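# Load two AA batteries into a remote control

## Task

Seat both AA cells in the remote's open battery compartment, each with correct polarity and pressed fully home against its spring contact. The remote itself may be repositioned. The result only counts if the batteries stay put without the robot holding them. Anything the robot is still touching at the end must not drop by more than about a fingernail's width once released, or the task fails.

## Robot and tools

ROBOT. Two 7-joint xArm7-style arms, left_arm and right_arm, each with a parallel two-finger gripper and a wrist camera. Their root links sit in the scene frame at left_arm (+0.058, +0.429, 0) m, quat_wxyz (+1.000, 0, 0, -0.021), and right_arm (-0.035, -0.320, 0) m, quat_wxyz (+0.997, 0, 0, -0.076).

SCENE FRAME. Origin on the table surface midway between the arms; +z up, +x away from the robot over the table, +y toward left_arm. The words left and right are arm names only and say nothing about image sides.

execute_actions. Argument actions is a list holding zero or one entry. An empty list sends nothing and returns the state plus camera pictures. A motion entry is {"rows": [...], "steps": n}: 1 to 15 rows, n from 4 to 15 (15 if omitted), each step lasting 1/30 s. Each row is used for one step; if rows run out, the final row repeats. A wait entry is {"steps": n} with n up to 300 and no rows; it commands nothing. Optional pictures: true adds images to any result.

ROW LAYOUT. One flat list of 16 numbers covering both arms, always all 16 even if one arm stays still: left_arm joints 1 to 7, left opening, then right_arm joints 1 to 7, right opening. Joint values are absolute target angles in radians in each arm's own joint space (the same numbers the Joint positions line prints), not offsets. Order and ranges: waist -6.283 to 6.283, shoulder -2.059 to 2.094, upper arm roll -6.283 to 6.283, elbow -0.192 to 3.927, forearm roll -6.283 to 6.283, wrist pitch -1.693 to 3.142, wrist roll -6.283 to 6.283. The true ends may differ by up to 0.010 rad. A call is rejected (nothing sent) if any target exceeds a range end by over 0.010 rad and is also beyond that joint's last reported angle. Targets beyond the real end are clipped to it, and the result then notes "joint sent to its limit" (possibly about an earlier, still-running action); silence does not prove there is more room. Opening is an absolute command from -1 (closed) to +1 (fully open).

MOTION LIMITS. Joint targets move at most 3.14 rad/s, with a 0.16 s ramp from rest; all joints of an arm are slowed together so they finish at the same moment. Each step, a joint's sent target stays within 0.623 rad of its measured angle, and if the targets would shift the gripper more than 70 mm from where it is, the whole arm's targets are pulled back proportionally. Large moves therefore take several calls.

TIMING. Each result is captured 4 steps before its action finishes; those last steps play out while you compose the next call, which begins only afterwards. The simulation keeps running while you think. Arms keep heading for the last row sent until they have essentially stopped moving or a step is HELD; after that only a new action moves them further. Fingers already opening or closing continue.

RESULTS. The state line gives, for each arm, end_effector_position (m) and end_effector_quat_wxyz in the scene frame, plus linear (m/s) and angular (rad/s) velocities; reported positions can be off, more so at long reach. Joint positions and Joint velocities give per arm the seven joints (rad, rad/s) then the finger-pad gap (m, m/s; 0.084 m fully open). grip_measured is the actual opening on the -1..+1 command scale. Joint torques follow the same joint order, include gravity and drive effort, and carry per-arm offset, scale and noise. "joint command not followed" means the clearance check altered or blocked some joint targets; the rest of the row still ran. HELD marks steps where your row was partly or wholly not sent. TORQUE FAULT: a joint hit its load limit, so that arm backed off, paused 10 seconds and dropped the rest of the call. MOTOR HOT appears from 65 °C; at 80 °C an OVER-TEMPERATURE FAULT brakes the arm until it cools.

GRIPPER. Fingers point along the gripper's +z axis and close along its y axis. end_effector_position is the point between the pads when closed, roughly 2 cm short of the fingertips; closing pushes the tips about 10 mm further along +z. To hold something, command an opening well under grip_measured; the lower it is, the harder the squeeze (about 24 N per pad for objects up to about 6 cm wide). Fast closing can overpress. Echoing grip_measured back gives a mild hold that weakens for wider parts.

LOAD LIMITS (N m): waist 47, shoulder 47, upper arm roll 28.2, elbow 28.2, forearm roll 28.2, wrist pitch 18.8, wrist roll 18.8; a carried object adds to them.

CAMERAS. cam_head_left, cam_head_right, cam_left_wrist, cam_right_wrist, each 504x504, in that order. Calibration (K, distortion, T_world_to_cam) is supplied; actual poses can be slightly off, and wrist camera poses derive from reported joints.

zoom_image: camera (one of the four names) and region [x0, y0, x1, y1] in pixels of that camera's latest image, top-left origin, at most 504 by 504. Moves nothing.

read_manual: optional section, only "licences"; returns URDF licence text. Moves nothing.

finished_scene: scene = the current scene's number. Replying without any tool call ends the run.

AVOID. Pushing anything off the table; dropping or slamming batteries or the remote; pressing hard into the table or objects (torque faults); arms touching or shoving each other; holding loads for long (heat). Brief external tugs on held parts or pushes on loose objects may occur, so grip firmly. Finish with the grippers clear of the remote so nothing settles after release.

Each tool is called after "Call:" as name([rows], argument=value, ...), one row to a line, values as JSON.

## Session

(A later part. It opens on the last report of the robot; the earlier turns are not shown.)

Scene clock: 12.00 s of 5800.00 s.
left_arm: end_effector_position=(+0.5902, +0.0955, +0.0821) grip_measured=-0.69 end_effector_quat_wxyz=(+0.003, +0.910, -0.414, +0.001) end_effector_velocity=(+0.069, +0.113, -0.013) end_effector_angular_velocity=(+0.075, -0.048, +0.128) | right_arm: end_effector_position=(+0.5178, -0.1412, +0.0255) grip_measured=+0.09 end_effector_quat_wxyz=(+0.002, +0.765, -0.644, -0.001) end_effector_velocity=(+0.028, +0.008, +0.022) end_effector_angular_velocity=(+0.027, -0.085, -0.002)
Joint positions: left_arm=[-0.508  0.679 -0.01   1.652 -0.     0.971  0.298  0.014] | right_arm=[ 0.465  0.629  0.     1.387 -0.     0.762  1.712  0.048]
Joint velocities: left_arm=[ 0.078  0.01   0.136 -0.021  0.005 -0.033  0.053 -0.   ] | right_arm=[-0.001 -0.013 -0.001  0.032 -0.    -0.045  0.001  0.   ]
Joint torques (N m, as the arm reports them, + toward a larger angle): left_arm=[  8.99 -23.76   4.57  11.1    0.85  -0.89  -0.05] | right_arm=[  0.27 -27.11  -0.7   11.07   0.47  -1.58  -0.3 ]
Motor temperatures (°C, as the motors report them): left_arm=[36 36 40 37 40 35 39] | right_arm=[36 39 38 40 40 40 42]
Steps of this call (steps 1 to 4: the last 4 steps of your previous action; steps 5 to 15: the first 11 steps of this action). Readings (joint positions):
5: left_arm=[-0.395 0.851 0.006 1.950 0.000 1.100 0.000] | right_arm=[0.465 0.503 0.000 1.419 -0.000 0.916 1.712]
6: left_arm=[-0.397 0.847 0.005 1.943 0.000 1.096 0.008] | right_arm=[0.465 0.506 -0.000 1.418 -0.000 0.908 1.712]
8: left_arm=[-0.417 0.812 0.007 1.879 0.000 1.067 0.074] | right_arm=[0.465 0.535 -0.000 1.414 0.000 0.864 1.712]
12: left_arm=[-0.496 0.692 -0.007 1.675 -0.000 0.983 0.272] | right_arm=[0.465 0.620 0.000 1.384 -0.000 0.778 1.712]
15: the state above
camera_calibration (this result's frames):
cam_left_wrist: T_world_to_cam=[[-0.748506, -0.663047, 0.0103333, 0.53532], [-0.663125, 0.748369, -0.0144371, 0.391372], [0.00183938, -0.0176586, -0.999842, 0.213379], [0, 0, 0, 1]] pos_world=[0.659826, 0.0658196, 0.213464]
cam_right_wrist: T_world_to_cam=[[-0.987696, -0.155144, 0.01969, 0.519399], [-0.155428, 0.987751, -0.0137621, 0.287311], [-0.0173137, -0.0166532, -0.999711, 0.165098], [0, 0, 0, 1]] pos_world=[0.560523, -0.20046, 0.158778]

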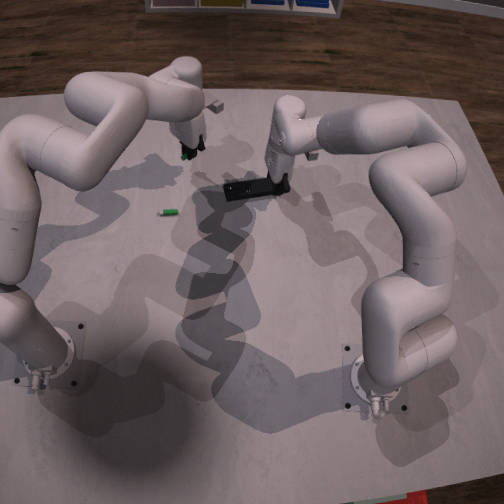

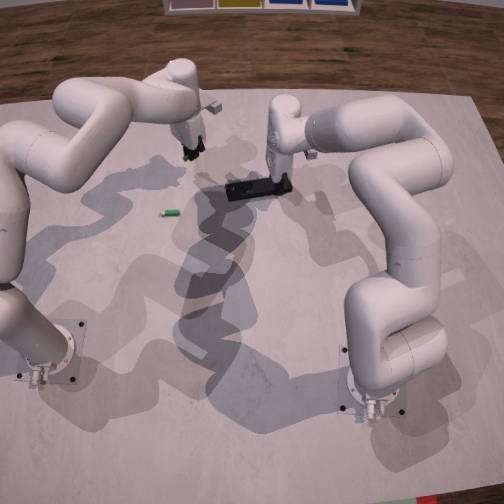

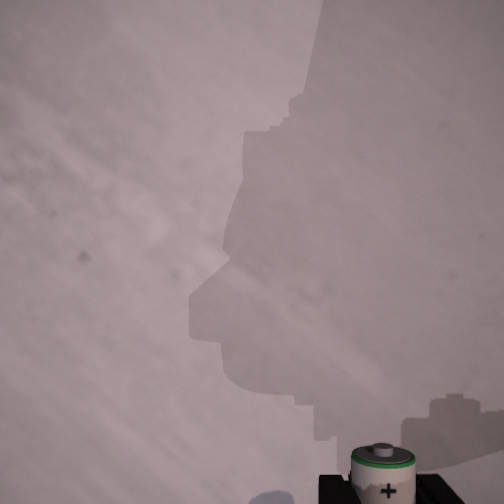

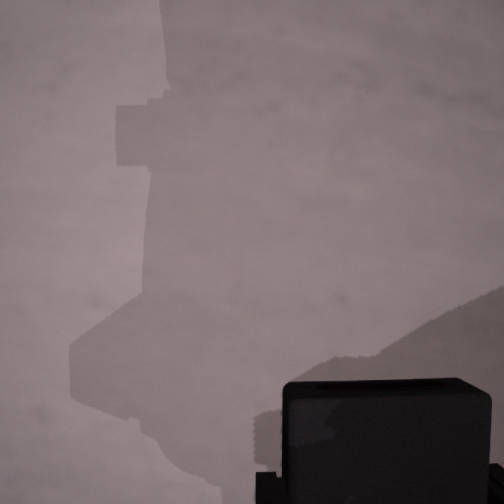

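Call:
execute_actions([
  {"rows":[[-0.5,0.68,0,1.65,0,0.97,0.3,-1,0.465,0.628,0,1.388,0,0.760,1.712,0.1],[-0.5,0.68,0,1.65,0,0.97,0.3,-1,0.465,0.628,0,1.388,0,0.760,1.712,0.4],[-0.5,0.68,0,1.65,0,0.97,0.3,-1,0.465,0.628,0,1.388,0,0.760,1.712,0.6],[-0.5,0.68,0,1.65,0,0.97,0.3,-1,0.465,0.628,0,1.388,0,0.760,1.712,0.6],[-0.5,0.68,0,1.65,0,0.97,0.3,-1,0.465,0.628,0,1.388,0,0.760,1.712,0.6],[-0.5,0.68,0,1.65,0,0.97,0.3,-1,0.465,0.628,0,1.388,0,0.760,1.712,0.6],[-0.5,0.68,0,1.65,0,0.97,0.3,-1,0.465,0.59,0,1.395,0,0.805,1.712,0.6],[-0.5,0.68,0,1.65,0,0.97,0.3,-1,0.465,0.55,0,1.405,0,0.855,1.712,0.6],[-0.5,0.68,0,1.65,0,0.97,0.3,-1,0.465,0.5024,0,1.4187,0,0.9163,1.712,0.6],[-0.5,0.68,0,1.65,0,0.97,0.3,-1,0.465,0.5024,0,1.4187,0,0.9163,1.712,0.6],[-0.5,0.68,0,1.65,0,0.97,0.3,-1,0.465,0.5024,0,1.4187,0,0.9163,1.712,0.6],[-0.55,0.6,0,1.58,0,0.98,0.4,-1,0.1,0.48,0,1.4187,0,0.94,1.712,0.6]],"steps":15},
])

Call:
execute_actions([
  {"rows":[[-0.55,0.58,0,1.55,0,0.97,0.4,-1,0.1,0.48,0,1.4187,0,0.94,1.712,0.6],[-0.55,0.58,0,1.55,0,0.97,0.4,-1,0.1,0.48,0,1.4187,0,0.94,1.712,0.6],[-0.55,0.58,0,1.55,0,0.97,0.4,-1,0.1,0.48,0,1.4187,0,0.94,1.712,0.6],[-0.6,0.56,0,1.52,0,0.96,0.47,-1,0.1,0.48,0,1.4187,0,0.94,1.712,0.6],[-0.65,0.545,0,1.49,0,0.945,0.54,-1,0.1,0.48,0,1.4187,0,0.94,1.712,0.6],[-0.7,0.53,0,1.465,0,0.935,0.6,-1,0.1,0.48,0,1.4187,0,0.94,1.712,0.6],[-0.725,0.5245,0,1.454,0,0.9295,0.632,-1,0.1,0.48,0,1.4187,0,0.94,1.712,0.6]],"steps":15},
], pictures=true)

Scene clock: 12.97 s of 5800.00 s.
left_arm: end_effector_position=(+0.5953, +0.1051, +0.0806) grip_measured=-0.69 end_effector_quat_wxyz=(-0.000, +0.913, -0.409, -0.000) end_effector_velocity=(+0.000, +0.000, +0.000) end_effector_angular_velocity=(+0.001, -0.001, -0.001) | right_arm: end_effector_position=(+0.5151, -0.1420, +0.0689) grip_measured=+0.59 end_effector_quat_wxyz=(+0.007, +0.765, -0.644, -0.004) end_effector_velocity=(+0.092, +0.029, +0.637) end_effector_angular_velocity=(+0.109, -0.337, -0.002)
Joint positions: left_arm=[-0.5    0.68   0.     1.65   0.     0.97   0.3    0.014] | right_arm=[ 0.465  0.551  0.     1.401 -0.     0.866  1.712  0.069]
Joint velocities: left_arm=[-0.    -0.    -0.    -0.     0.002 -0.     0.    -0.   ] | right_arm=[ 0.    -0.986 -0.001  0.361  0.001  0.994  0.     0.   ]
Joint torques (N m, as the arm reports them, + toward a larger angle): left_arm=[ -1.91 -25.33  -0.1   11.29   0.62  -0.89   0.15] | right_arm=[ -0.01 -26.29  -0.92  12.8    0.46  -3.59  -0.34]
Motor temperatures (°C, as the motors report them): left_arm=[36 36 40 37 40 35 39] | right_arm=[36 39 38 40 40 40 42]
Steps of this call (steps 1 to 4: the last 4 steps of your previous action; steps 5 to 18: the robot went on to your last target; steps 19 to 29: the first 11 steps of this action). Readings (joint positions):
19: left_arm=[-0.500 0.680 0.000 1.650 0.000 0.970 0.300] | right_arm=[0.465 0.628 -0.000 1.388 -0.000 0.760 1.712]
20: left_arm=[-0.500 0.680 0.000 1.650 0.000 0.970 0.300] | right_arm=[0.465 0.628 0.000 1.388 0.000 0.760 1.712]
22: left_arm=[-0.500 0.680 -0.000 1.650 -0.000 0.970 0.300] | right_arm=[0.465 0.628 0.000 1.388 0.000 0.760 1.712]
26: left_arm=[-0.500 0.680 0.000 1.650 0.000 0.970 0.300] | right_arm=[0.465 0.623 0.000 1.388 0.000 0.768 1.712]
29: the state above

Scene clock: 13.47 s of 5800.00 s.
left_arm: end_effector_position=(+0.4844, +0.0208, +0.0996) grip_measured=-0.69 end_effector_quat_wxyz=(+0.002, +0.774, -0.633, -0.001) end_effector_velocity=(-0.392, -0.344, +0.001) end_effector_angular_velocity=(-0.099, +0.080, -1.419) | right_arm: end_effector_position=(+0.5428, -0.3610, +0.1112) grip_measured=+0.59 end_effector_quat_wxyz=(+0.002, +0.629, -0.777, +0.002) end_effector_velocity=(+0.001, -0.000, +0.008) end_effector_angular_velocity=(+0.022, -0.008, -0.007)
Joint positions: left_arm=[-0.713  0.53  -0.008  1.462 -0.     0.934  0.609  0.014] | right_arm=[ 0.094  0.48  -0.012  1.419 -0.     0.94   1.712  0.069]
Joint velocities: left_arm=[-0.636 -0.152 -0.24  -0.244 -0.006 -0.1    0.578  0.   ] | right_arm=[-0.049 -0.013  0.048  0.003  0.001  0.009 -0.    -0.   ]
Joint torques (N m, as the arm reports them, + toward a larger angle): left_arm=[ 29.82 -21.72  12.36  12.35   1.04  -0.87  -1.01] | right_arm=[ 22.79 -23.73  13.55  10.97   0.73  -1.76  -0.35]
Motor temperatures (°C, as the motors report them): left_arm=[36 36 40 37 40 35 39] | right_arm=[36 39 38 40 40 40 42]
Steps of this call (steps 1 to 4: the last 4 steps of your previous action; steps 5 to 15: the first 11 steps of this action). Readings (joint positions):
5: left_arm=[-0.538 0.615 0.004 1.588 0.000 0.979 0.382] | right_arm=[0.374 0.499 0.011 1.422 0.000 0.910 1.712]
6: left_arm=[-0.548 0.598 -0.003 1.577 -0.000 0.976 0.392] | right_arm=[0.338 0.498 0.004 1.419 0.000 0.915 1.712]
8: left_arm=[-0.556 0.577 -0.009 1.558 -0.000 0.971 0.399] | right_arm=[0.270 0.493 -0.002 1.420 -0.000 0.921 1.712]
12: left_arm=[-0.623 0.552 0.015 1.502 0.000 0.951 0.513] | right_arm=[0.138 0.485 -0.003 1.418 -0.000 0.936 1.712]
15: the state above
camera_calibration (this result's frames):
cam_left_wrist: T_world_to_cam=[[-0.97811, -0.207885, 0.00918759, 0.508321], [-0.207984, 0.978062, -0.0117005, 0.151895], [-0.00655368, -0.0133552, -0.999889, 0.233749], [0, 0, 0, 1]] pos_world=[0.530318, -0.0397683, 0.23083]
cam_right_wrist: T_world_to_cam=[[-0.974492, 0.223898, 0.0153102, 0.638526], [0.223599, 0.974495, -0.0190612, 0.299502], [-0.0191875, -0.0151517, -0.999701, 0.249088], [0, 0, 0, 1]] pos_world=[0.56005, -0.431054, 0.244947]

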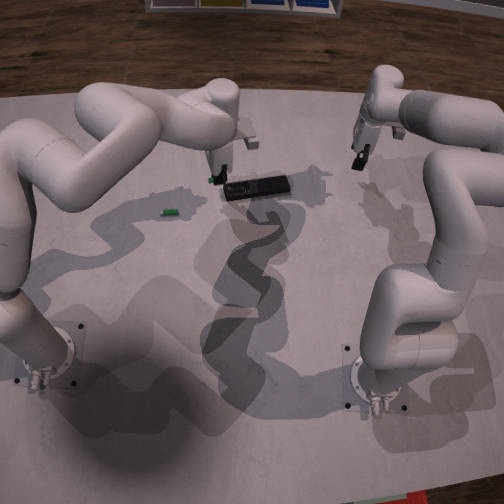

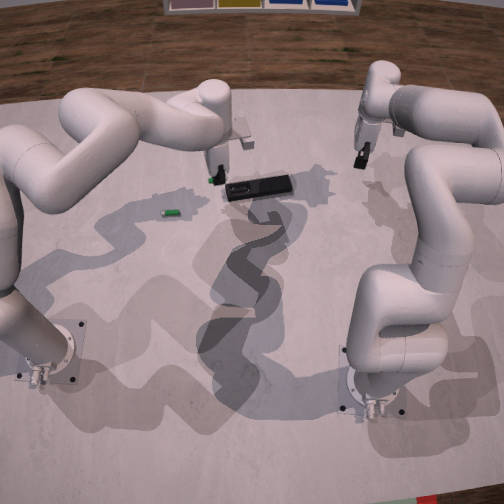

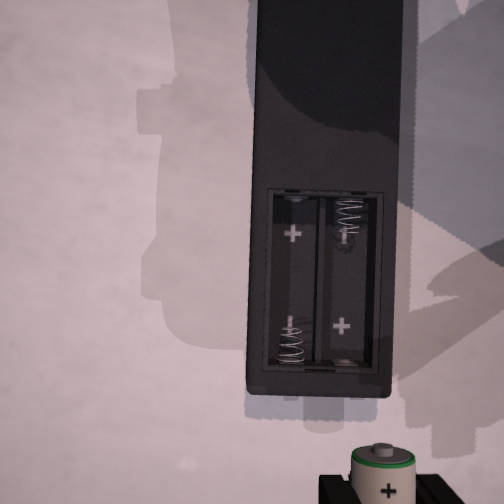

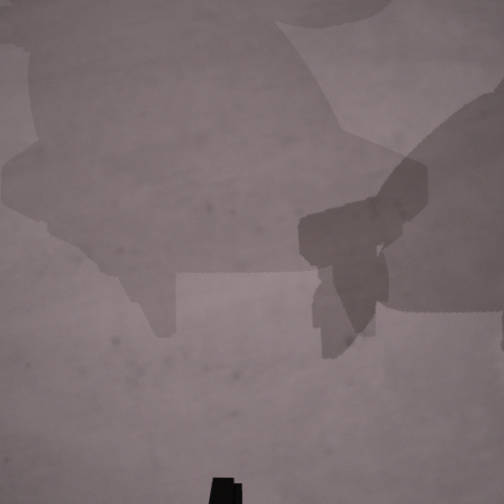

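Call:
execute_actions(actions=[])

Scene clock: 13.60 s of 5800.00 s.
left_arm: end_effector_position=(+0.4764, +0.0143, +0.1000) grip_measured=-0.69 end_effector_quat_wxyz=(+0.002, +0.762, -0.648, -0.000) end_effector_velocity=(+0.154, +0.152, +0.000) end_effector_angular_velocity=(+0.079, -0.088, +0.310) | right_arm: end_effector_position=(+0.5435, -0.3444, +0.1108) grip_measured=+0.59 end_effector_quat_wxyz=(-0.000, +0.639, -0.769, -0.002) end_effector_velocity=(+0.002, +0.072, -0.002) end_effector_angular_velocity=(+0.034, +0.003, +0.115)
Joint positions: left_arm=[-0.731  0.525 -0.007  1.454 -0.     0.93   0.631  0.014] | right_arm=[0.104 0.48  0.006 1.418 0.    0.94  1.712 0.069]
Joint velocities: left_arm=[ 0.139  0.002  0.225  0.003  0.007 -0.006  0.02  -0.   ] | right_arm=[ 0.056  0.003  0.068 -0.002  0.003  0.001 -0.    -0.   ]
Joint torques (N m, as the arm reports them, + toward a larger angle): left_arm=[  0.47 -22.87   1.32  11.08   0.74  -0.83   0.04] | right_arm=[ -7.25 -25.27  -6.23  11.58   0.23  -1.72  -0.37]
Motor temperatures (°C, as the motors report them): left_arm=[36 36 40 37 40 35 39] | right_arm=[36 39 38 40 40 40 42]
Kept back: nothing.
Steps of this call (steps 1 to 4: the last 4 steps of your previous action). Readings (joint positions):
1: left_arm=[-0.729 0.527 -0.015 1.457 -0.000 0.932 0.622] | right_arm=[0.095 0.480 -0.008 1.419 -0.000 0.940 1.712]
2: left_arm=[-0.735 0.525 -0.018 1.455 -0.001 0.931 0.628] | right_arm=[0.098 0.480 -0.003 1.418 -0.000 0.940 1.712]
4: the state above
camera_calibration (this result's frames):
cam_left_wrist: T_world_to_cam=[[-0.985623, -0.168772, 0.00797372, 0.502288], [-0.168864, 0.985555, -0.0129064, 0.13795], [-0.00568031, -0.0140673, -0.999885, 0.233581], [0, 0, 0, 1]] pos_world=[0.519689, -0.0478998, 0.23133]
cam_right_wrist: T_world_to_cam=[[-0.979942, 0.198487, 0.0178168, 0.629374], [0.198325, 0.980081, -0.0104506, 0.297936], [-0.0195362, -0.00670742, -0.999787, 0.252087], [0, 0, 0, 1]] pos_world=[0.562587, -0.415233, 0.243933]

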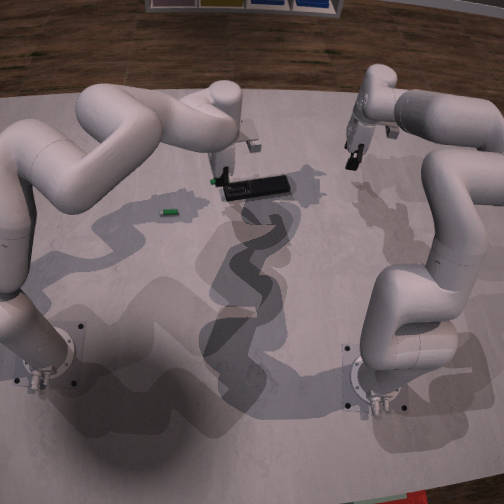

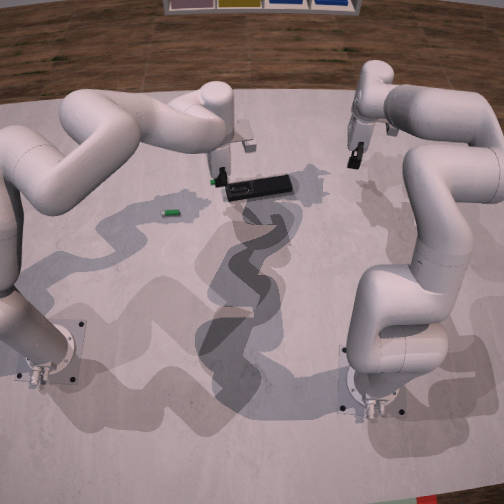

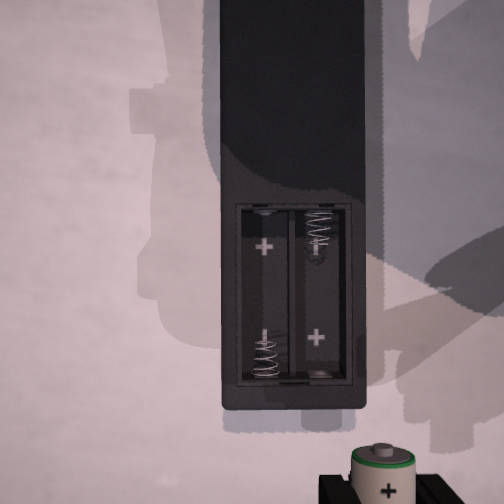

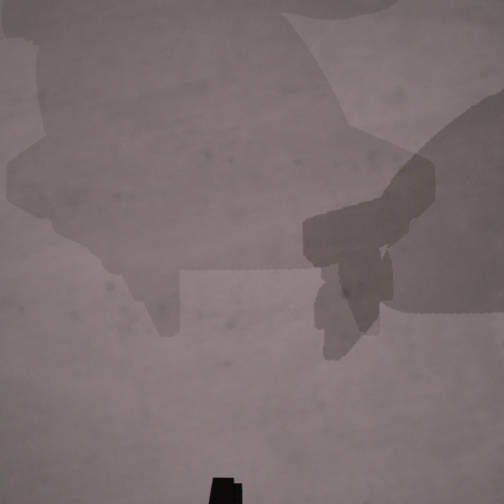

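Still settling.

Call:
execute_actions([
  {"steps":8},
], pictures=true)

Scene clock: 13.87 s of 5800.00 s.
left_arm: end_effector_position=(+0.4822, +0.0202, +0.1000) grip_measured=-0.69 end_effector_quat_wxyz=(-0.000, +0.766, -0.643, -0.000) end_effector_velocity=(-0.027, -0.029, +0.001) end_effector_angular_velocity=(-0.016, +0.012, -0.062) | right_arm: end_effector_position=(+0.5435, -0.3504, +0.1112) grip_measured=+0.59 end_effector_quat_wxyz=(+0.001, +0.635, -0.772, -0.000) end_effector_velocity=(+0.001, +0.001, +0.001) end_effector_angular_velocity=(+0.001, -0.002, +0.002)
Joint positions: left_arm=[-0.724  0.525  0.     1.454 -0.     0.93   0.632  0.014] | right_arm=[ 0.1    0.48  -0.     1.419 -0.     0.94   1.712  0.069]
Joint velocities: left_arm=[-0.03  -0.002 -0.037 -0.    -0.002 -0.     0.001 -0.   ] | right_arm=[-0.001 -0.001  0.004  0.001 -0.001 -0.     0.001  0.   ]
Joint torques (N m, as the arm reports them, + toward a larger angle): left_arm=[  0.52 -23.35   1.55  11.12   0.72  -0.93   0.12] | right_arm=[  1.1  -24.95  -0.24  11.51   0.38  -1.72  -0.34]
Motor temperatures (°C, as the motors report them): left_arm=[36 36 40 37 40 35 39] | right_arm=[36 39 38 40 40 40 42]
Kept back: nothing.
Steps of this call (steps 1 to 8: the robot went on to your last target). Readings (joint positions):
1: left_arm=[-0.726 0.525 -0.000 1.454 -0.000 0.930 0.631] | right_arm=[0.105 0.480 0.007 1.418 0.000 0.940 1.712]
2: left_arm=[-0.722 0.525 0.005 1.454 0.000 0.930 0.631] | right_arm=[0.105 0.480 0.007 1.418 0.000 0.940 1.712]
4: left_arm=[-0.719 0.525 0.008 1.454 0.000 0.930 0.632] | right_arm=[0.103 0.480 0.003 1.418 0.000 0.940 1.712]
8: the state above
camera_calibration (this result's frames):
cam_left_wrist: T_world_to_cam=[[-0.983559, -0.180525, 0.00476778, 0.508554], [-0.180567, 0.983504, -0.0107224, 0.138554], [-0.00275348, -0.011407, -0.999931, 0.232187], [0, 0, 0, 1]] pos_world=[0.52585, -0.0418136, 0.231232]
cam_right_wrist: T_world_to_cam=[[-0.978074, 0.207609, 0.0164491, 0.632856], [0.207402, 0.978164, -0.0134145, 0.298486], [-0.0188748, -0.00970877, -0.999775, 0.251023], [0, 0, 0, 1]] pos_world=[0.561811, -0.420918, 0.244561]

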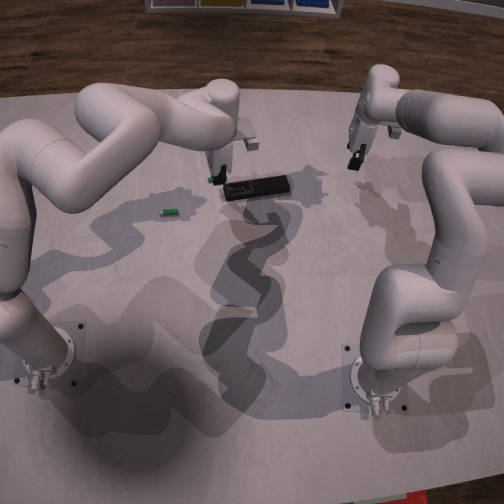

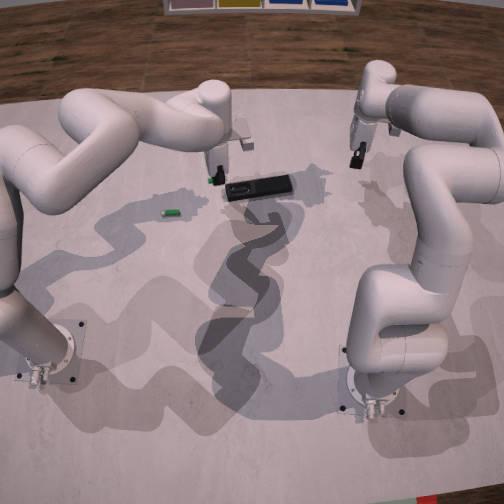

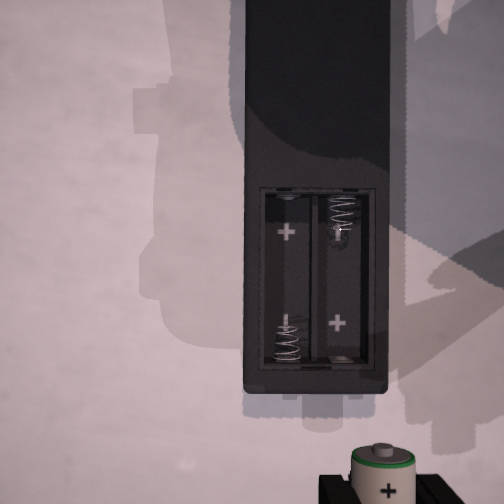

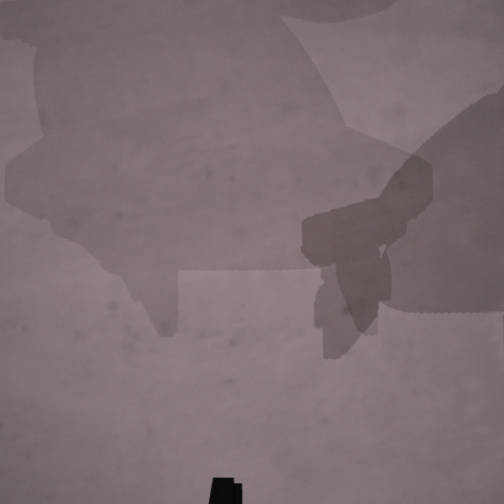

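Call:
execute_actions([
  {"rows":[[-0.735,0.57,0,1.52,0,0.95,0.62,-1,0.1,0.48,0,1.4187,0,0.94,1.712,-1],[-0.745,0.64,0,1.63,0,0.99,0.61,-1,0.1,0.48,0,1.4187,0,0.94,1.712,-1],[-0.755,0.71,0,1.74,0,1.03,0.6,-1,0.1,0.48,0,1.4187,0,0.94,1.712,-1],[-0.762,0.76,0,1.82,0,1.06,0.592,-1,0.1,0.48,0,1.4187,0,0.94,1.712,-1],[-0.7671,0.7946,0,1.874,0,1.0794,0.5862,-1,0.1,0.48,0,1.4187,0,0.94,1.712,-1],[-0.7671,0.7946,0,1.874,0,1.0794,0.5862,-1,0.1,0.48,0,1.4187,0,0.94,1.712,-1],[-0.7671,0.7946,0,1.874,0,1.0794,0.5862,-1,0.1,0.48,0,1.4187,0,0.94,1.712,-1],[-0.7671,0.7946,0,1.874,0,1.0794,0.5862,-1,0.1,0.48,0,1.4187,0,0.94,1.712,-1],[-0.7671,0.805,0,1.869,0,1.064,0.5862,-1,0.1,0.48,0,1.4187,0,0.94,1.712,-1],[-0.7671,0.815,0,1.864,0,1.049,0.5862,-1,0.1,0.48,0,1.4187,0,0.94,1.712,-1],[-0.7671,0.825,0,1.859,0,1.034,0.5862,-1,0.1,0.48,0,1.4187,0,0.94,1.712,-1],[-0.7671,0.833,0,1.855,0,1.022,0.5862,-1,0.1,0.48,0,1.4187,0,0.94,1.712,-1],[-0.7671,0.84,0,1.8516,0,1.0116,0.5862,-1,0.1,0.48,0,1.4187,0,0.94,1.712,-1]],"steps":15},
])

Call:
execute_actions([
  {"rows":[[-0.7671,0.844,0,1.8496,0,1.0056,0.5862,-1,0.1,0.48,0,1.4187,0,0.94,1.712,-1],[-0.7671,0.848,0,1.8476,0,0.9996,0.5862,-1,0.1,0.48,0,1.4187,0,0.94,1.712,-1],[-0.7671,0.8519,0,1.8457,0,0.9938,0.5862,-1,0.1,0.48,0,1.4187,0,0.94,1.712,-1]],"steps":12},
], pictures=true)

Scene clock: 15.70 s of 5800.00 s.
left_arm: end_effector_position=(+0.5112, -0.0521, +0.0822) grip_measured=-0.69 end_effector_quat_wxyz=(+0.001, +0.765, -0.644, +0.001) end_effector_velocity=(+0.031, -0.023, -0.136) end_effector_angular_velocity=(-0.043, -0.057, +0.024) | right_arm: end_effector_position=(+0.5435, -0.3504, +0.1112) grip_measured=-0.90 end_effector_quat_wxyz=(+0.000, +0.635, -0.772, -0.000) end_effector_velocity=(+0.000, -0.000, -0.000) end_effector_angular_velocity=(-0.000, +0.000, -0.001)
Joint positions: left_arm=[-0.77   0.804 -0.003  1.866 -0.     1.06   0.587  0.014] | right_arm=[0.1   0.48  0.    1.419 0.    0.94  1.712 0.004]
Joint velocities: left_arm=[-0.003  0.259  0.014  0.032  0.002 -0.299 -0.017 -0.   ] | right_arm=[-0.     0.     0.    -0.    -0.    -0.     0.001 -0.184]
Joint torques (N m, as the arm reports them, + toward a larger angle): left_arm=[  4.19 -24.14   2.28   8.8    0.67  -0.73   0.02] | right_arm=[  0.48 -24.98  -0.59  11.51   0.36  -1.72  -0.38]
Motor temperatures (°C, as the motors report them): left_arm=[36 36 40 37 40 35 39] | right_arm=[36 39 38 40 40 40 42]
Steps of this call (steps 1 to 30: the robot went on to your last target; steps 31 to 44: nothing new was sent; steps 45 to 55: the first 11 steps of this action). Readings (joint positions):
45: left_arm=[-0.725 0.525 0.000 1.454 0.000 0.930 0.632] | right_arm=[0.100 0.480 0.000 1.419 0.000 0.940 1.712]
46: left_arm=[-0.726 0.529 0.000 1.461 0.000 0.933 0.630] | right_arm=[0.100 0.480 0.000 1.419 0.000 0.940 1.712]
48: left_arm=[-0.733 0.570 0.002 1.525 0.000 0.954 0.621] | right_arm=[0.100 0.480 -0.000 1.419 0.000 0.940 1.712]
52: left_arm=[-0.761 0.749 -0.001 1.800 -0.000 1.049 0.594] | right_arm=[0.100 0.480 0.000 1.419 0.000 0.940 1.712]
55: the state above

Scene clock: 16.10 s of 5800.00 s.
left_arm: end_effector_position=(+0.5135, -0.0494, +0.0476) grip_measured=-0.69 end_effector_quat_wxyz=(+0.000, +0.766, -0.642, +0.000) end_effector_velocity=(+0.001, -0.000, -0.002) end_effector_angular_velocity=(-0.001, -0.002, +0.002) | right_arm: end_effector_position=(+0.5435, -0.3504, +0.1112) grip_measured=-1.00 end_effector_quat_wxyz=(+0.000, +0.635, -0.772, -0.000) end_effector_velocity=(-0.000, +0.000, -0.001) end_effector_angular_velocity=(+0.000, +0.001, +0.000)
Joint positions: left_arm=[-0.767  0.851 -0.     1.846 -0.     0.994  0.586  0.014] | right_arm=[ 0.1    0.48  -0.     1.419 -0.     0.94   1.712  0.   ]
Joint velocities: left_arm=[-0.     0.004  0.001  0.002 -0.    -0.005 -0.001 -0.   ] | right_arm=[ 0.     0.    -0.    -0.001  0.     0.    -0.001  0.   ]
Joint torques (N m, as the arm reports them, + toward a larger angle): left_arm=[ -1.43 -27.64   0.06  11.65   0.47  -1.04   0.25] | right_arm=[  0.4  -24.91  -0.59  11.49   0.43  -1.75  -0.33]
Motor temperatures (°C, as the motors report them): left_arm=[36 36 40 37 40 35 39] | right_arm=[36 39 38 40 40 40 42]
Steps of this call (steps 1 to 4: the last 4 steps of your previous action; steps 5 to 12: the first 8 steps of this action). Readings (joint positions):
5: left_arm=[-0.766 0.842 0.002 1.847 0.000 1.015 0.586] | right_arm=[0.100 0.480 -0.000 1.419 -0.000 0.940 1.712]
6: left_arm=[-0.766 0.844 0.001 1.846 0.000 1.011 0.586] | right_arm=[0.100 0.480 0.000 1.419 0.000 0.940 1.712]
8: left_arm=[-0.766 0.848 0.001 1.846 0.000 1.000 0.586] | right_arm=[0.100 0.480 -0.000 1.419 -0.000 0.940 1.712]
12: the state above
camera_calibration (this result's frames):
cam_left_wrist: T_world_to_cam=[[-0.983102, -0.182999, 0.00462256, 0.526667], [-0.183041, 0.983041, -0.011277, 0.213427], [-0.00248049, -0.0119326, -0.999926, 0.17891], [0, 0, 0, 1]] pos_world=[0.557277, -0.111293, 0.178869]
cam_right_wrist: T_world_to_cam=[[-0.978047, 0.207743, 0.016355, 0.632935], [0.20754, 0.978136, -0.0132793, 0.298441], [-0.0187561, -0.0095935, -0.999778, 0.251055], [0, 0, 0, 1]] pos_world=[0.561811, -0.420995, 0.244611]

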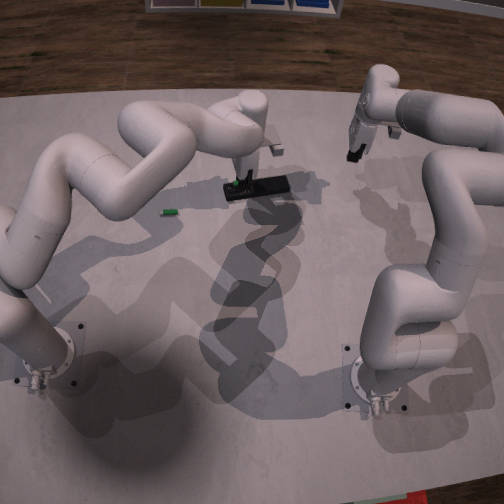

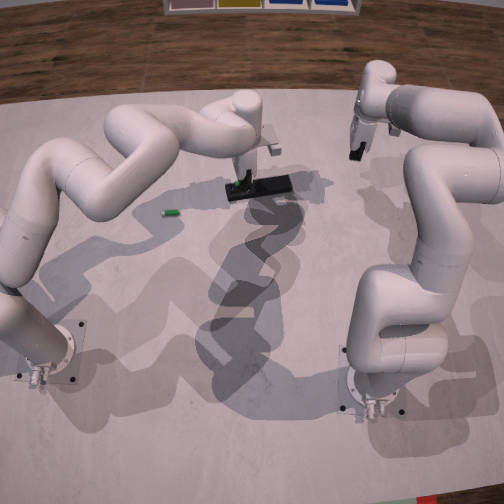

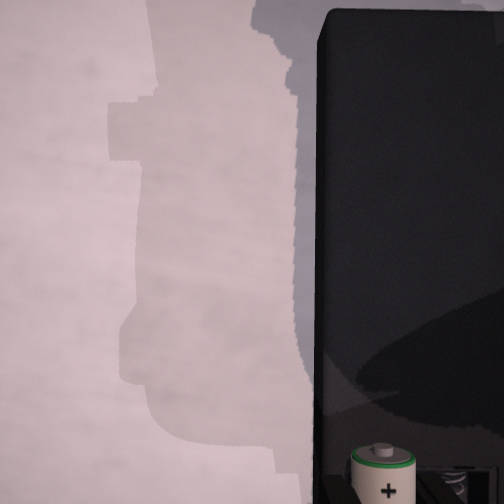

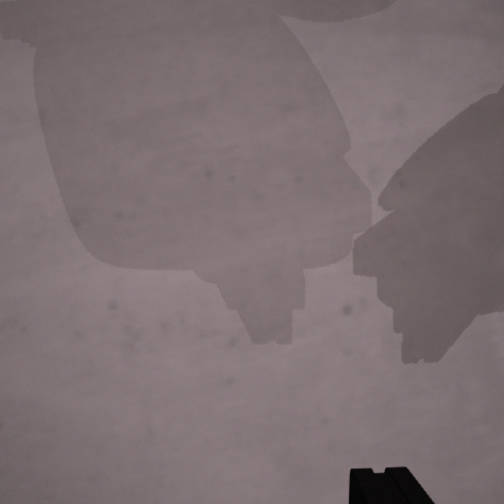

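Call:
execute_actions([
  {"rows":[[-0.7671,0.8519,0,1.8457,0,0.9938,0.5862,-0.7,0.1,0.48,0,1.4187,0,0.94,1.712,-1],[-0.7671,0.8519,0,1.8457,0,0.9938,0.5862,-0.6,0.1,0.48,0,1.4187,0,0.94,1.712,-1],[-0.7671,0.8519,0,1.8457,0,0.9938,0.5862,-0.5,0.1,0.48,0,1.4187,0,0.94,1.712,-1],[-0.7671,0.8519,0,1.8457,0,0.9938,0.5862,-0.4,0.1,0.48,0,1.4187,0,0.94,1.712,-1],[-0.7671,0.8519,0,1.8457,0,0.9938,0.5862,-0.4,0.1,0.48,0,1.4187,0,0.94,1.712,-1],[-0.7671,0.8519,0,1.8457,0,0.9938,0.5862,-0.4,0.1,0.48,0,1.4187,0,0.94,1.712,-1],[-0.7671,0.8519,0,1.8457,0,0.9938,0.5862,-0.4,0.1,0.48,0,1.4187,0,0.94,1.712,-1],[-0.7671,0.84,0,1.8516,0,1.0116,0.5862,-0.4,0.1,0.48,0,1.4187,0,0.94,1.712,-1],[-0.7671,0.825,0,1.859,0,1.034,0.5862,-0.4,0.1,0.48,0,1.4187,0,0.94,1.712,-1],[-0.7671,0.81,0,1.866,0,1.056,0.5862,-0.4,0.1,0.48,0,1.4187,0,0.94,1.712,-1],[-0.7671,0.7946,0,1.874,0,1.0794,0.5862,-0.4,0.1,0.48,0,1.4187,0,0.94,1.712,-1]],"steps":15},
])

Call:
execute_actions([
  {"rows":[[-0.757,0.73,0,1.77,0,1.04,0.6,-0.2,0.1,0.48,0,1.4187,0,0.94,1.712,-1],[-0.745,0.65,0,1.65,0,1.0,0.61,0,0.1,0.48,0,1.4187,0,0.94,1.712,-1],[-0.735,0.58,0,1.54,0,0.96,0.62,0,0.1,0.48,0,1.4187,0,0.94,1.712,-1],[-0.725,0.5245,0,1.454,0,0.9295,0.632,0,0.1,0.48,0,1.4187,0,0.94,1.712,-1]],"steps":15},
], pictures=true)

Scene clock: 16.90 s of 5800.00 s.
left_arm: end_effector_position=(+0.5117, -0.0472, +0.0598) grip_measured=-0.42 end_effector_quat_wxyz=(-0.001, +0.766, -0.642, -0.006) end_effector_velocity=(-0.001, +0.000, +0.276) end_effector_angular_velocity=(+0.010, +0.010, +0.001) | right_arm: end_effector_position=(+0.5435, -0.3504, +0.1112) grip_measured=-1.00 end_effector_quat_wxyz=(+0.000, +0.635, -0.772, -0.000) end_effector_velocity=(-0.000, -0.001, +0.000) end_effector_angular_velocity=(-0.000, +0.000, -0.001)
Joint positions: left_arm=[-0.767  0.833  0.     1.853 -0.     1.032  0.586  0.026] | right_arm=[0.1   0.48  0.    1.419 0.    0.94  1.712 0.   ]
Joint velocities: left_arm=[-0.    -0.373  0.     0.176 -0.001  0.564 -0.     0.   ] | right_arm=[-0.001 -0.    -0.     0.    -0.     0.    -0.     0.   ]
Joint torques (N m, as the arm reports them, + toward a larger angle): left_arm=[ -1.95 -34.6   -0.21  15.01   0.53  -1.4    0.16] | right_arm=[  0.23 -24.95  -0.69  11.44   0.42  -1.72  -0.29]
Motor temperatures (°C, as the motors report them): left_arm=[36 36 40 37 40 35 39] | right_arm=[36 39 38 41 40 40 42]
Steps of this call (steps 1 to 4: the last 4 steps of your previous action; steps 5 to 13: the robot went on to your last target; steps 14 to 24: the first 11 steps of this action). Readings (joint positions):
14: left_arm=[-0.767 0.852 -0.000 1.846 0.000 0.994 0.586] | right_arm=[0.100 0.480 0.000 1.419 0.000 0.940 1.712]
15: left_arm=[-0.767 0.852 0.000 1.846 0.000 0.994 0.586] | right_arm=[0.100 0.480 -0.000 1.419 0.000 0.940 1.712]
17: left_arm=[-0.767 0.852 0.000 1.846 0.000 0.994 0.586] | right_arm=[0.100 0.480 0.000 1.419 0.000 0.940 1.712]
21: left_arm=[-0.767 0.852 0.000 1.846 0.000 0.994 0.586] | right_arm=[0.100 0.480 -0.000 1.419 0.000 0.940 1.712]
24: the state above

Scene clock: 17.40 s of 5800.00 s.
left_arm: end_effector_position=(+0.4861, +0.0214, +0.1036) grip_measured=-0.01 end_effector_quat_wxyz=(-0.001, +0.767, -0.641, +0.003) end_effector_velocity=(-0.022, +0.001, -0.008) end_effector_angular_velocity=(-0.020, -0.002, -0.036) | right_arm: end_effector_position=(+0.5435, -0.3504, +0.1112) grip_measured=-1.00 end_effector_quat_wxyz=(+0.000, +0.635, -0.772, -0.000) end_effector_velocity=(+0.001, +0.000, +0.001) end_effector_angular_velocity=(-0.001, -0.002, +0.001)
Joint positions: left_arm=[-0.722  0.522  0.004  1.46   0.     0.932  0.631  0.044] | right_arm=[ 0.1    0.48  -0.     1.419 -0.     0.94   1.712  0.   ]
Joint velocities: left_arm=[-0.    -0.053 -0.024 -0.113 -0.001 -0.075  0.016 -0.   ] | right_arm=[ 0.001  0.     0.     0.001 -0.001 -0.001 -0.     0.   ]
Joint torques (N m, as the arm reports them, + toward a larger angle): left_arm=[ -7.68 -17.29  -2.91  10.69   0.48  -0.84   0.  ] | right_arm=[  0.29 -25.    -0.68  11.42   0.5   -1.68  -0.37]
Motor temperatures (°C, as the motors report them): left_arm=[36 36 40 37 40 35 39] | right_arm=[36 39 38 41 40 40 42]
Steps of this call (steps 1 to 4: the last 4 steps of your previous action; steps 5 to 15: the first 11 steps of this action). Readings (joint positions):
5: left_arm=[-0.767 0.787 -0.000 1.881 0.000 1.076 0.586] | right_arm=[0.100 0.480 0.000 1.419 -0.000 0.940 1.712]
6: left_arm=[-0.767 0.785 -0.000 1.872 0.000 1.074 0.587] | right_arm=[0.100 0.480 0.000 1.419 0.000 0.940 1.712]
8: left_arm=[-0.762 0.752 -0.002 1.801 -0.000 1.051 0.595] | right_arm=[0.100 0.480 -0.000 1.419 0.000 0.940 1.712]
12: left_arm=[-0.732 0.572 0.001 1.524 0.000 0.957 0.624] | right_arm=[0.100 0.480 0.000 1.419 0.000 0.940 1.712]
15: the state above
camera_calibration (this result's frames):
cam_left_wrist: T_world_to_cam=[[-0.982502, -0.186251, -0.000197395, 0.512668], [-0.18623, 0.982406, -0.0140227, 0.141295], [0.00280567, -0.0137406, -0.999902, 0.233149], [0, 0, 0, 1]] pos_world=[0.529356, -0.0401202, 0.235208]
cam_right_wrist: T_world_to_cam=[[-0.978047, 0.207743, 0.016356, 0.632935], [0.20754, 0.978136, -0.0132795, 0.29844], [-0.0187571, -0.00959342, -0.999778, 0.251056], [0, 0, 0, 1]] pos_world=[0.561811, -0.420995, 0.244611]

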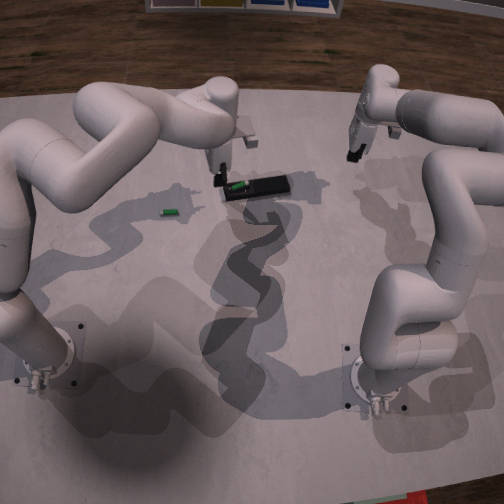

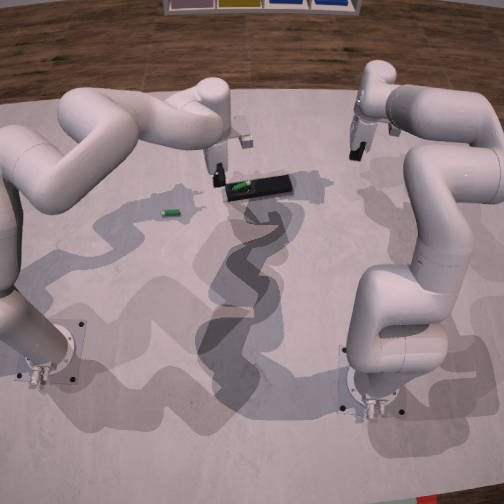

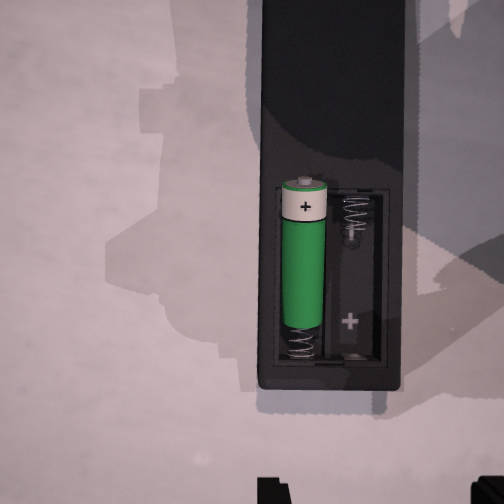

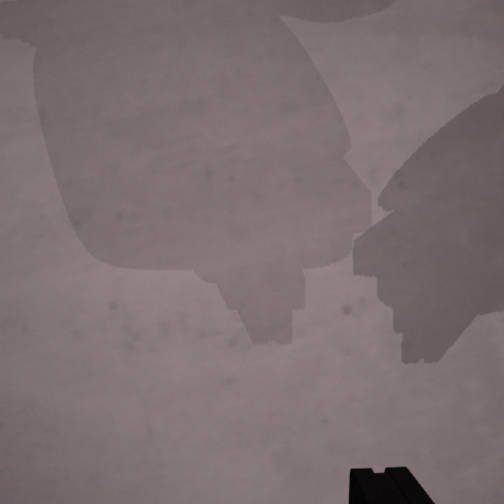

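Call:
execute_actions([
  {"rows":[[-0.7028,0.5851,0,1.521,0,0.9359,-2.4905,-1,0.1,0.48,0,1.4187,0,0.94,1.712,-1],[-0.7028,0.5851,0,1.521,0,0.9359,-2.4905,-1,0.1,0.48,0,1.4187,0,0.94,1.712,-1],[-0.7028,0.5851,0,1.521,0,0.9359,-2.4905,-1,0.1,0.48,0,1.4187,0,0.94,1.712,-1],[-0.7028,0.5851,0,1.521,0,0.9359,-2.4905,-1,0.1,0.48,0,1.4187,0,0.94,1.712,-1],[-0.7028,0.5851,0,1.521,0,0.9359,-2.4905,-1,0.1,0.48,0,1.4187,0,0.94,1.712,-1],[-0.7028,0.5851,0,1.521,0,0.9359,-2.4905,-1,0.1,0.48,0,1.4187,0,0.94,1.712,-1],[-0.7028,0.5851,0,1.521,0,0.9359,-2.4905,-1,0.1,0.48,0,1.4187,0,0.94,1.712,-1],[-0.7028,0.5851,0,1.521,0,0.9359,-2.4905,-1,0.1,0.48,0,1.4187,0,0.94,1.712,-1],[-0.7028,0.5851,0,1.521,0,0.9359,-2.4905,-1,0.1,0.48,0,1.4187,0,0.94,1.712,-1],[-0.7028,0.5851,0,1.521,0,0.9359,-2.4905,-1,0.1,0.48,0,1.4187,0,0.94,1.712,-1],[-0.7028,0.5851,0,1.521,0,0.9359,-2.4905,-1,0.25,0.51,0,1.45,0,0.94,1.74,-1]],"steps":15},
])

Call:
execute_actions([
  {"rows":[[-0.7028,0.5851,0,1.521,0,0.9359,-2.4905,-1,0.3,0.52,0,1.46,0,0.94,1.75,-1],[-0.7028,0.5851,0,1.521,0,0.9359,-2.4905,-1,0.35,0.53,0,1.47,0,0.94,1.76,-1],[-0.7028,0.5851,0,1.521,0,0.9359,-2.4905,-1,0.4,0.545,0,1.48,0,0.935,1.765,-1],[-0.7028,0.5851,0,1.521,0,0.9359,-2.4905,-1,0.45,0.555,0,1.49,0,0.935,1.77,-1],[-0.7028,0.5851,0,1.521,0,0.9359,-2.4905,-1,0.49,0.565,0,1.497,0,0.932,1.775,-1],[-0.7028,0.5851,0,1.521,0,0.9359,-2.4905,-1,0.52,0.572,0,1.503,0,0.931,1.78,-1],[-0.7028,0.5851,0,1.521,0,0.9359,-2.4905,-1,0.5392,0.5763,0,1.5065,0,0.9302,1.7826,-1]],"steps":15},
])

Call:
execute_actions([
  {"steps":10},
], pictures=true)

Scene clock: 20.07 s of 5800.00 s.
left_arm: end_effector_position=(+0.4989, +0.0210, +0.0908) grip_measured=-1.00 end_effector_quat_wxyz=(-0.001, +0.948, -0.318, -0.001) end_effector_velocity=(+0.030, +0.002, -0.017) end_effector_angular_velocity=(+0.004, -0.003, +3.153) | right_arm: end_effector_position=(+0.5435, -0.3503, +0.1112) grip_measured=-1.00 end_effector_quat_wxyz=(+0.000, +0.635, -0.772, -0.000) end_effector_velocity=(+0.003, +0.018, -0.001) end_effector_angular_velocity=(-0.006, +0.001, +0.021)
Joint positions: left_arm=[-0.705  0.576  0.001  1.509  0.     0.935 -0.098  0.   ] | right_arm=[ 0.1    0.48  -0.     1.419  0.     0.94   1.712  0.   ]
Joint velocities: left_arm=[ 0.037  0.093 -0.     0.101 -0.     0.011 -3.116  0.   ] | right_arm=[ 0.044  0.008 -0.012  0.009 -0.001  0.001  0.013  0.   ]
Joint torques (N m, as the arm reports them, + toward a larger angle): left_arm=[ -4.06 -24.63  -1.04  11.63   0.63  -0.82   0.  ] | right_arm=[  5.27 -24.45  -0.21  11.62   0.4   -1.74  -0.31]
Motor temperatures (°C, as the motors report them): left_arm=[36 36 40 38 40 35 39] | right_arm=[36 39 38 41 40 40 42]
Steps of this call (steps 1 to 4: the last 4 steps of your previous action; steps 5 to 15: the robot went on to your last target; steps 16 to 69: nothing new was sent; steps 70 to 80: the first 11 steps of this action). Readings (joint positions):
70: left_arm=[-0.725 0.525 -0.000 1.454 0.000 0.930 0.632] | right_arm=[0.100 0.480 -0.000 1.419 0.000 0.940 1.712]
71: left_arm=[-0.725 0.525 -0.000 1.455 0.000 0.930 0.624] | right_arm=[0.100 0.480 -0.000 1.419 0.000 0.940 1.712]
73: left_arm=[-0.723 0.531 -0.001 1.462 -0.000 0.930 0.557] | right_arm=[0.100 0.480 -0.000 1.419 0.000 0.940 1.712]
77: left_arm=[-0.712 0.561 0.000 1.494 -0.000 0.933 0.213] | right_arm=[0.100 0.480 0.000 1.419 -0.000 0.940 1.712]
80: the state above

Scene clock: 20.57 s of 5800.00 s.
left_arm: end_effector_position=(+0.5014, +0.0197, +0.0901) grip_measured=-1.00 end_effector_quat_wxyz=(+0.000, +0.896, +0.445, +0.000) end_effector_velocity=(+0.000, +0.000, -0.000) end_effector_angular_velocity=(+0.000, -0.000, +3.139) | right_arm: end_effector_position=(+0.5191, -0.0917, +0.0897) grip_measured=-1.00 end_effector_quat_wxyz=(-0.000, +0.767, -0.641, -0.003) end_effector_velocity=(-0.123, +0.305, -0.032) end_effector_angular_velocity=(+0.066, +0.064, +0.480)
Joint positions: left_arm=[-0.703  0.585 -0.     1.521 -0.     0.936 -1.667  0.   ] | right_arm=[0.535 0.575 0.008 1.504 0.    0.931 1.781 0.   ]
Joint velocities: left_arm=[ 0.001  0.001 -0.001  0.001  0.001  0.    -3.139  0.   ] | right_arm=[ 0.398  0.081  0.149  0.039  0.005 -0.007  0.04   0.   ]
Joint torques (N m, as the arm reports them, + toward a larger angle): left_arm=[ -1.85 -23.66   0.12  10.99   0.71  -0.9    0.03] | right_arm=[-32.09 -29.19 -18.73  12.    -0.09  -1.71  -0.52]
Motor temperatures (°C, as the motors report them): left_arm=[36 36 40 38 40 35 39] | right_arm=[36 39 38 41 40 40 42]
Steps of this call (steps 1 to 4: the last 4 steps of your previous action; steps 5 to 15: the first 11 steps of this action). Readings (joint positions):
5: left_arm=[-0.704 0.583 -0.000 1.519 -0.000 0.936 -0.621] | right_arm=[0.223 0.505 -0.000 1.445 -0.000 0.940 1.735]
6: left_arm=[-0.704 0.583 -0.000 1.519 -0.000 0.936 -0.725] | right_arm=[0.254 0.511 0.007 1.450 0.000 0.940 1.740]
8: left_arm=[-0.703 0.584 -0.000 1.520 -0.000 0.936 -0.934] | right_arm=[0.319 0.524 0.005 1.463 0.000 0.940 1.752]
12: left_arm=[-0.703 0.585 -0.000 1.521 0.000 0.936 -1.353] | right_arm=[0.455 0.556 0.003 1.490 0.000 0.934 1.771]
15: the state above

Scene clock: 20.90 s of 5800.00 s.
left_arm: end_effector_position=(+0.5013, +0.0197, +0.0901) grip_measured=-1.00 end_effector_quat_wxyz=(+0.000, +0.648, +0.762, -0.000) end_effector_velocity=(+0.000, +0.000, +0.000) end_effector_angular_velocity=(+0.000, -0.000, +0.346) | right_arm: end_effector_position=(+0.5219, -0.0960, +0.0902) grip_measured=-1.00 end_effector_quat_wxyz=(+0.000, +0.765, -0.644, +0.001) end_effector_velocity=(-0.022, +0.049, -0.004) end_effector_angular_velocity=(+0.025, +0.018, +0.078)
Joint positions: left_arm=[-0.703  0.585 -0.     1.521 -0.     0.936 -2.476  0.   ] | right_arm=[ 0.537  0.576 -0.002  1.506 -0.     0.93   1.783  0.   ]
Joint velocities: left_arm=[ 0.     0.     0.     0.001  0.    -0.    -0.346  0.   ] | right_arm=[ 0.037  0.005  0.051 -0.003  0.003 -0.     0.     0.   ]
Joint torques (N m, as the arm reports them, + toward a larger angle): left_arm=[ -1.75 -23.57  -0.01  10.89   0.7   -0.82   0.98] | right_arm=[ -1.19 -26.15  -1.82  11.45   0.38  -1.71  -0.32]
Motor temperatures (°C, as the motors report them): left_arm=[36 36 40 38 40 35 39] | right_arm=[36 39 38 41 40 40 42]
Kept back: nothing.
Steps of this call (steps 1 to 4: the last 4 steps of your previous action; steps 5 to 10: the robot went on to your last target). Readings (joint positions):
1: left_arm=[-0.703 0.585 -0.000 1.521 -0.000 0.936 -1.772] | right_arm=[0.543 0.577 0.012 1.505 0.000 0.931 1.782]
2: left_arm=[-0.703 0.585 -0.000 1.521 -0.000 0.936 -1.876] | right_arm=[0.545 0.577 0.010 1.505 0.000 0.931 1.782]
4: left_arm=[-0.703 0.585 -0.000 1.521 -0.000 0.936 -2.086] | right_arm=[0.539 0.576 -0.000 1.506 -0.000 0.930 1.782]
8: left_arm=[-0.703 0.585 -0.000 1.521 -0.000 0.936 -2.421] | right_arm=[0.534 0.576 -0.006 1.507 -0.000 0.930 1.783]
10: the state above
camera_calibration (this result's frames):
cam_left_wrist: T_world_to_cam=[[0.985684, 0.16854, 0.00466956, -0.46683], [0.168581, -0.985629, -0.0107644, 0.00613861], [0.00278823, 0.0113975, -0.999931, 0.219092], [0, 0, 0, 1]] pos_world=[0.458501, 0.0822327, 0.221323]
cam_right_wrist: T_world_to_cam=[[-0.98787, -0.154602, 0.0144958, 0.529841], [-0.154805, 0.987844, -0.0141301, 0.24386], [-0.012135, -0.0162027, -0.999795, 0.228027], [0, 0, 0, 1]] pos_world=[0.563932, -0.155287, 0.223745]

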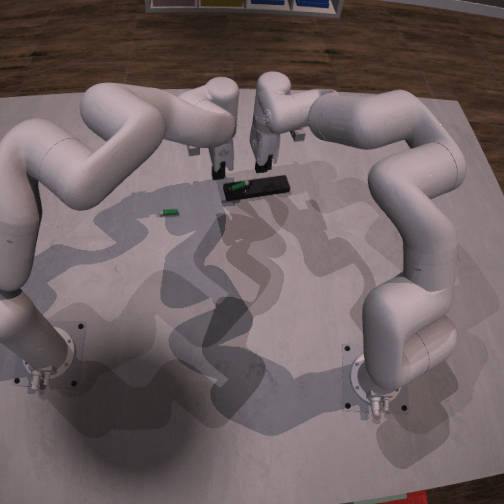

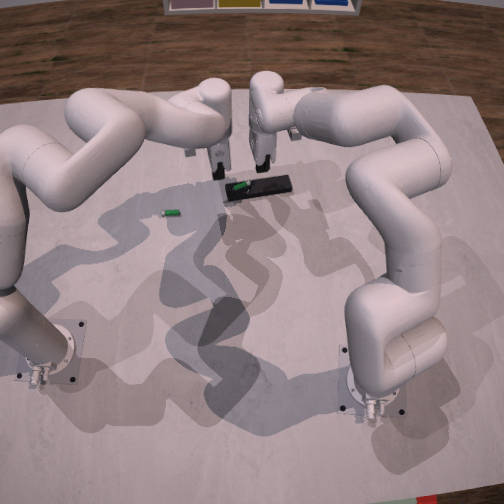

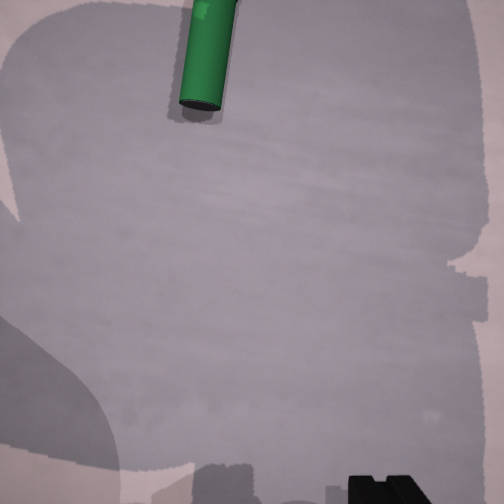

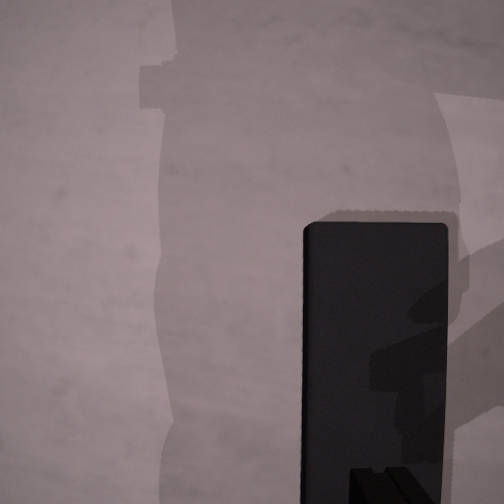

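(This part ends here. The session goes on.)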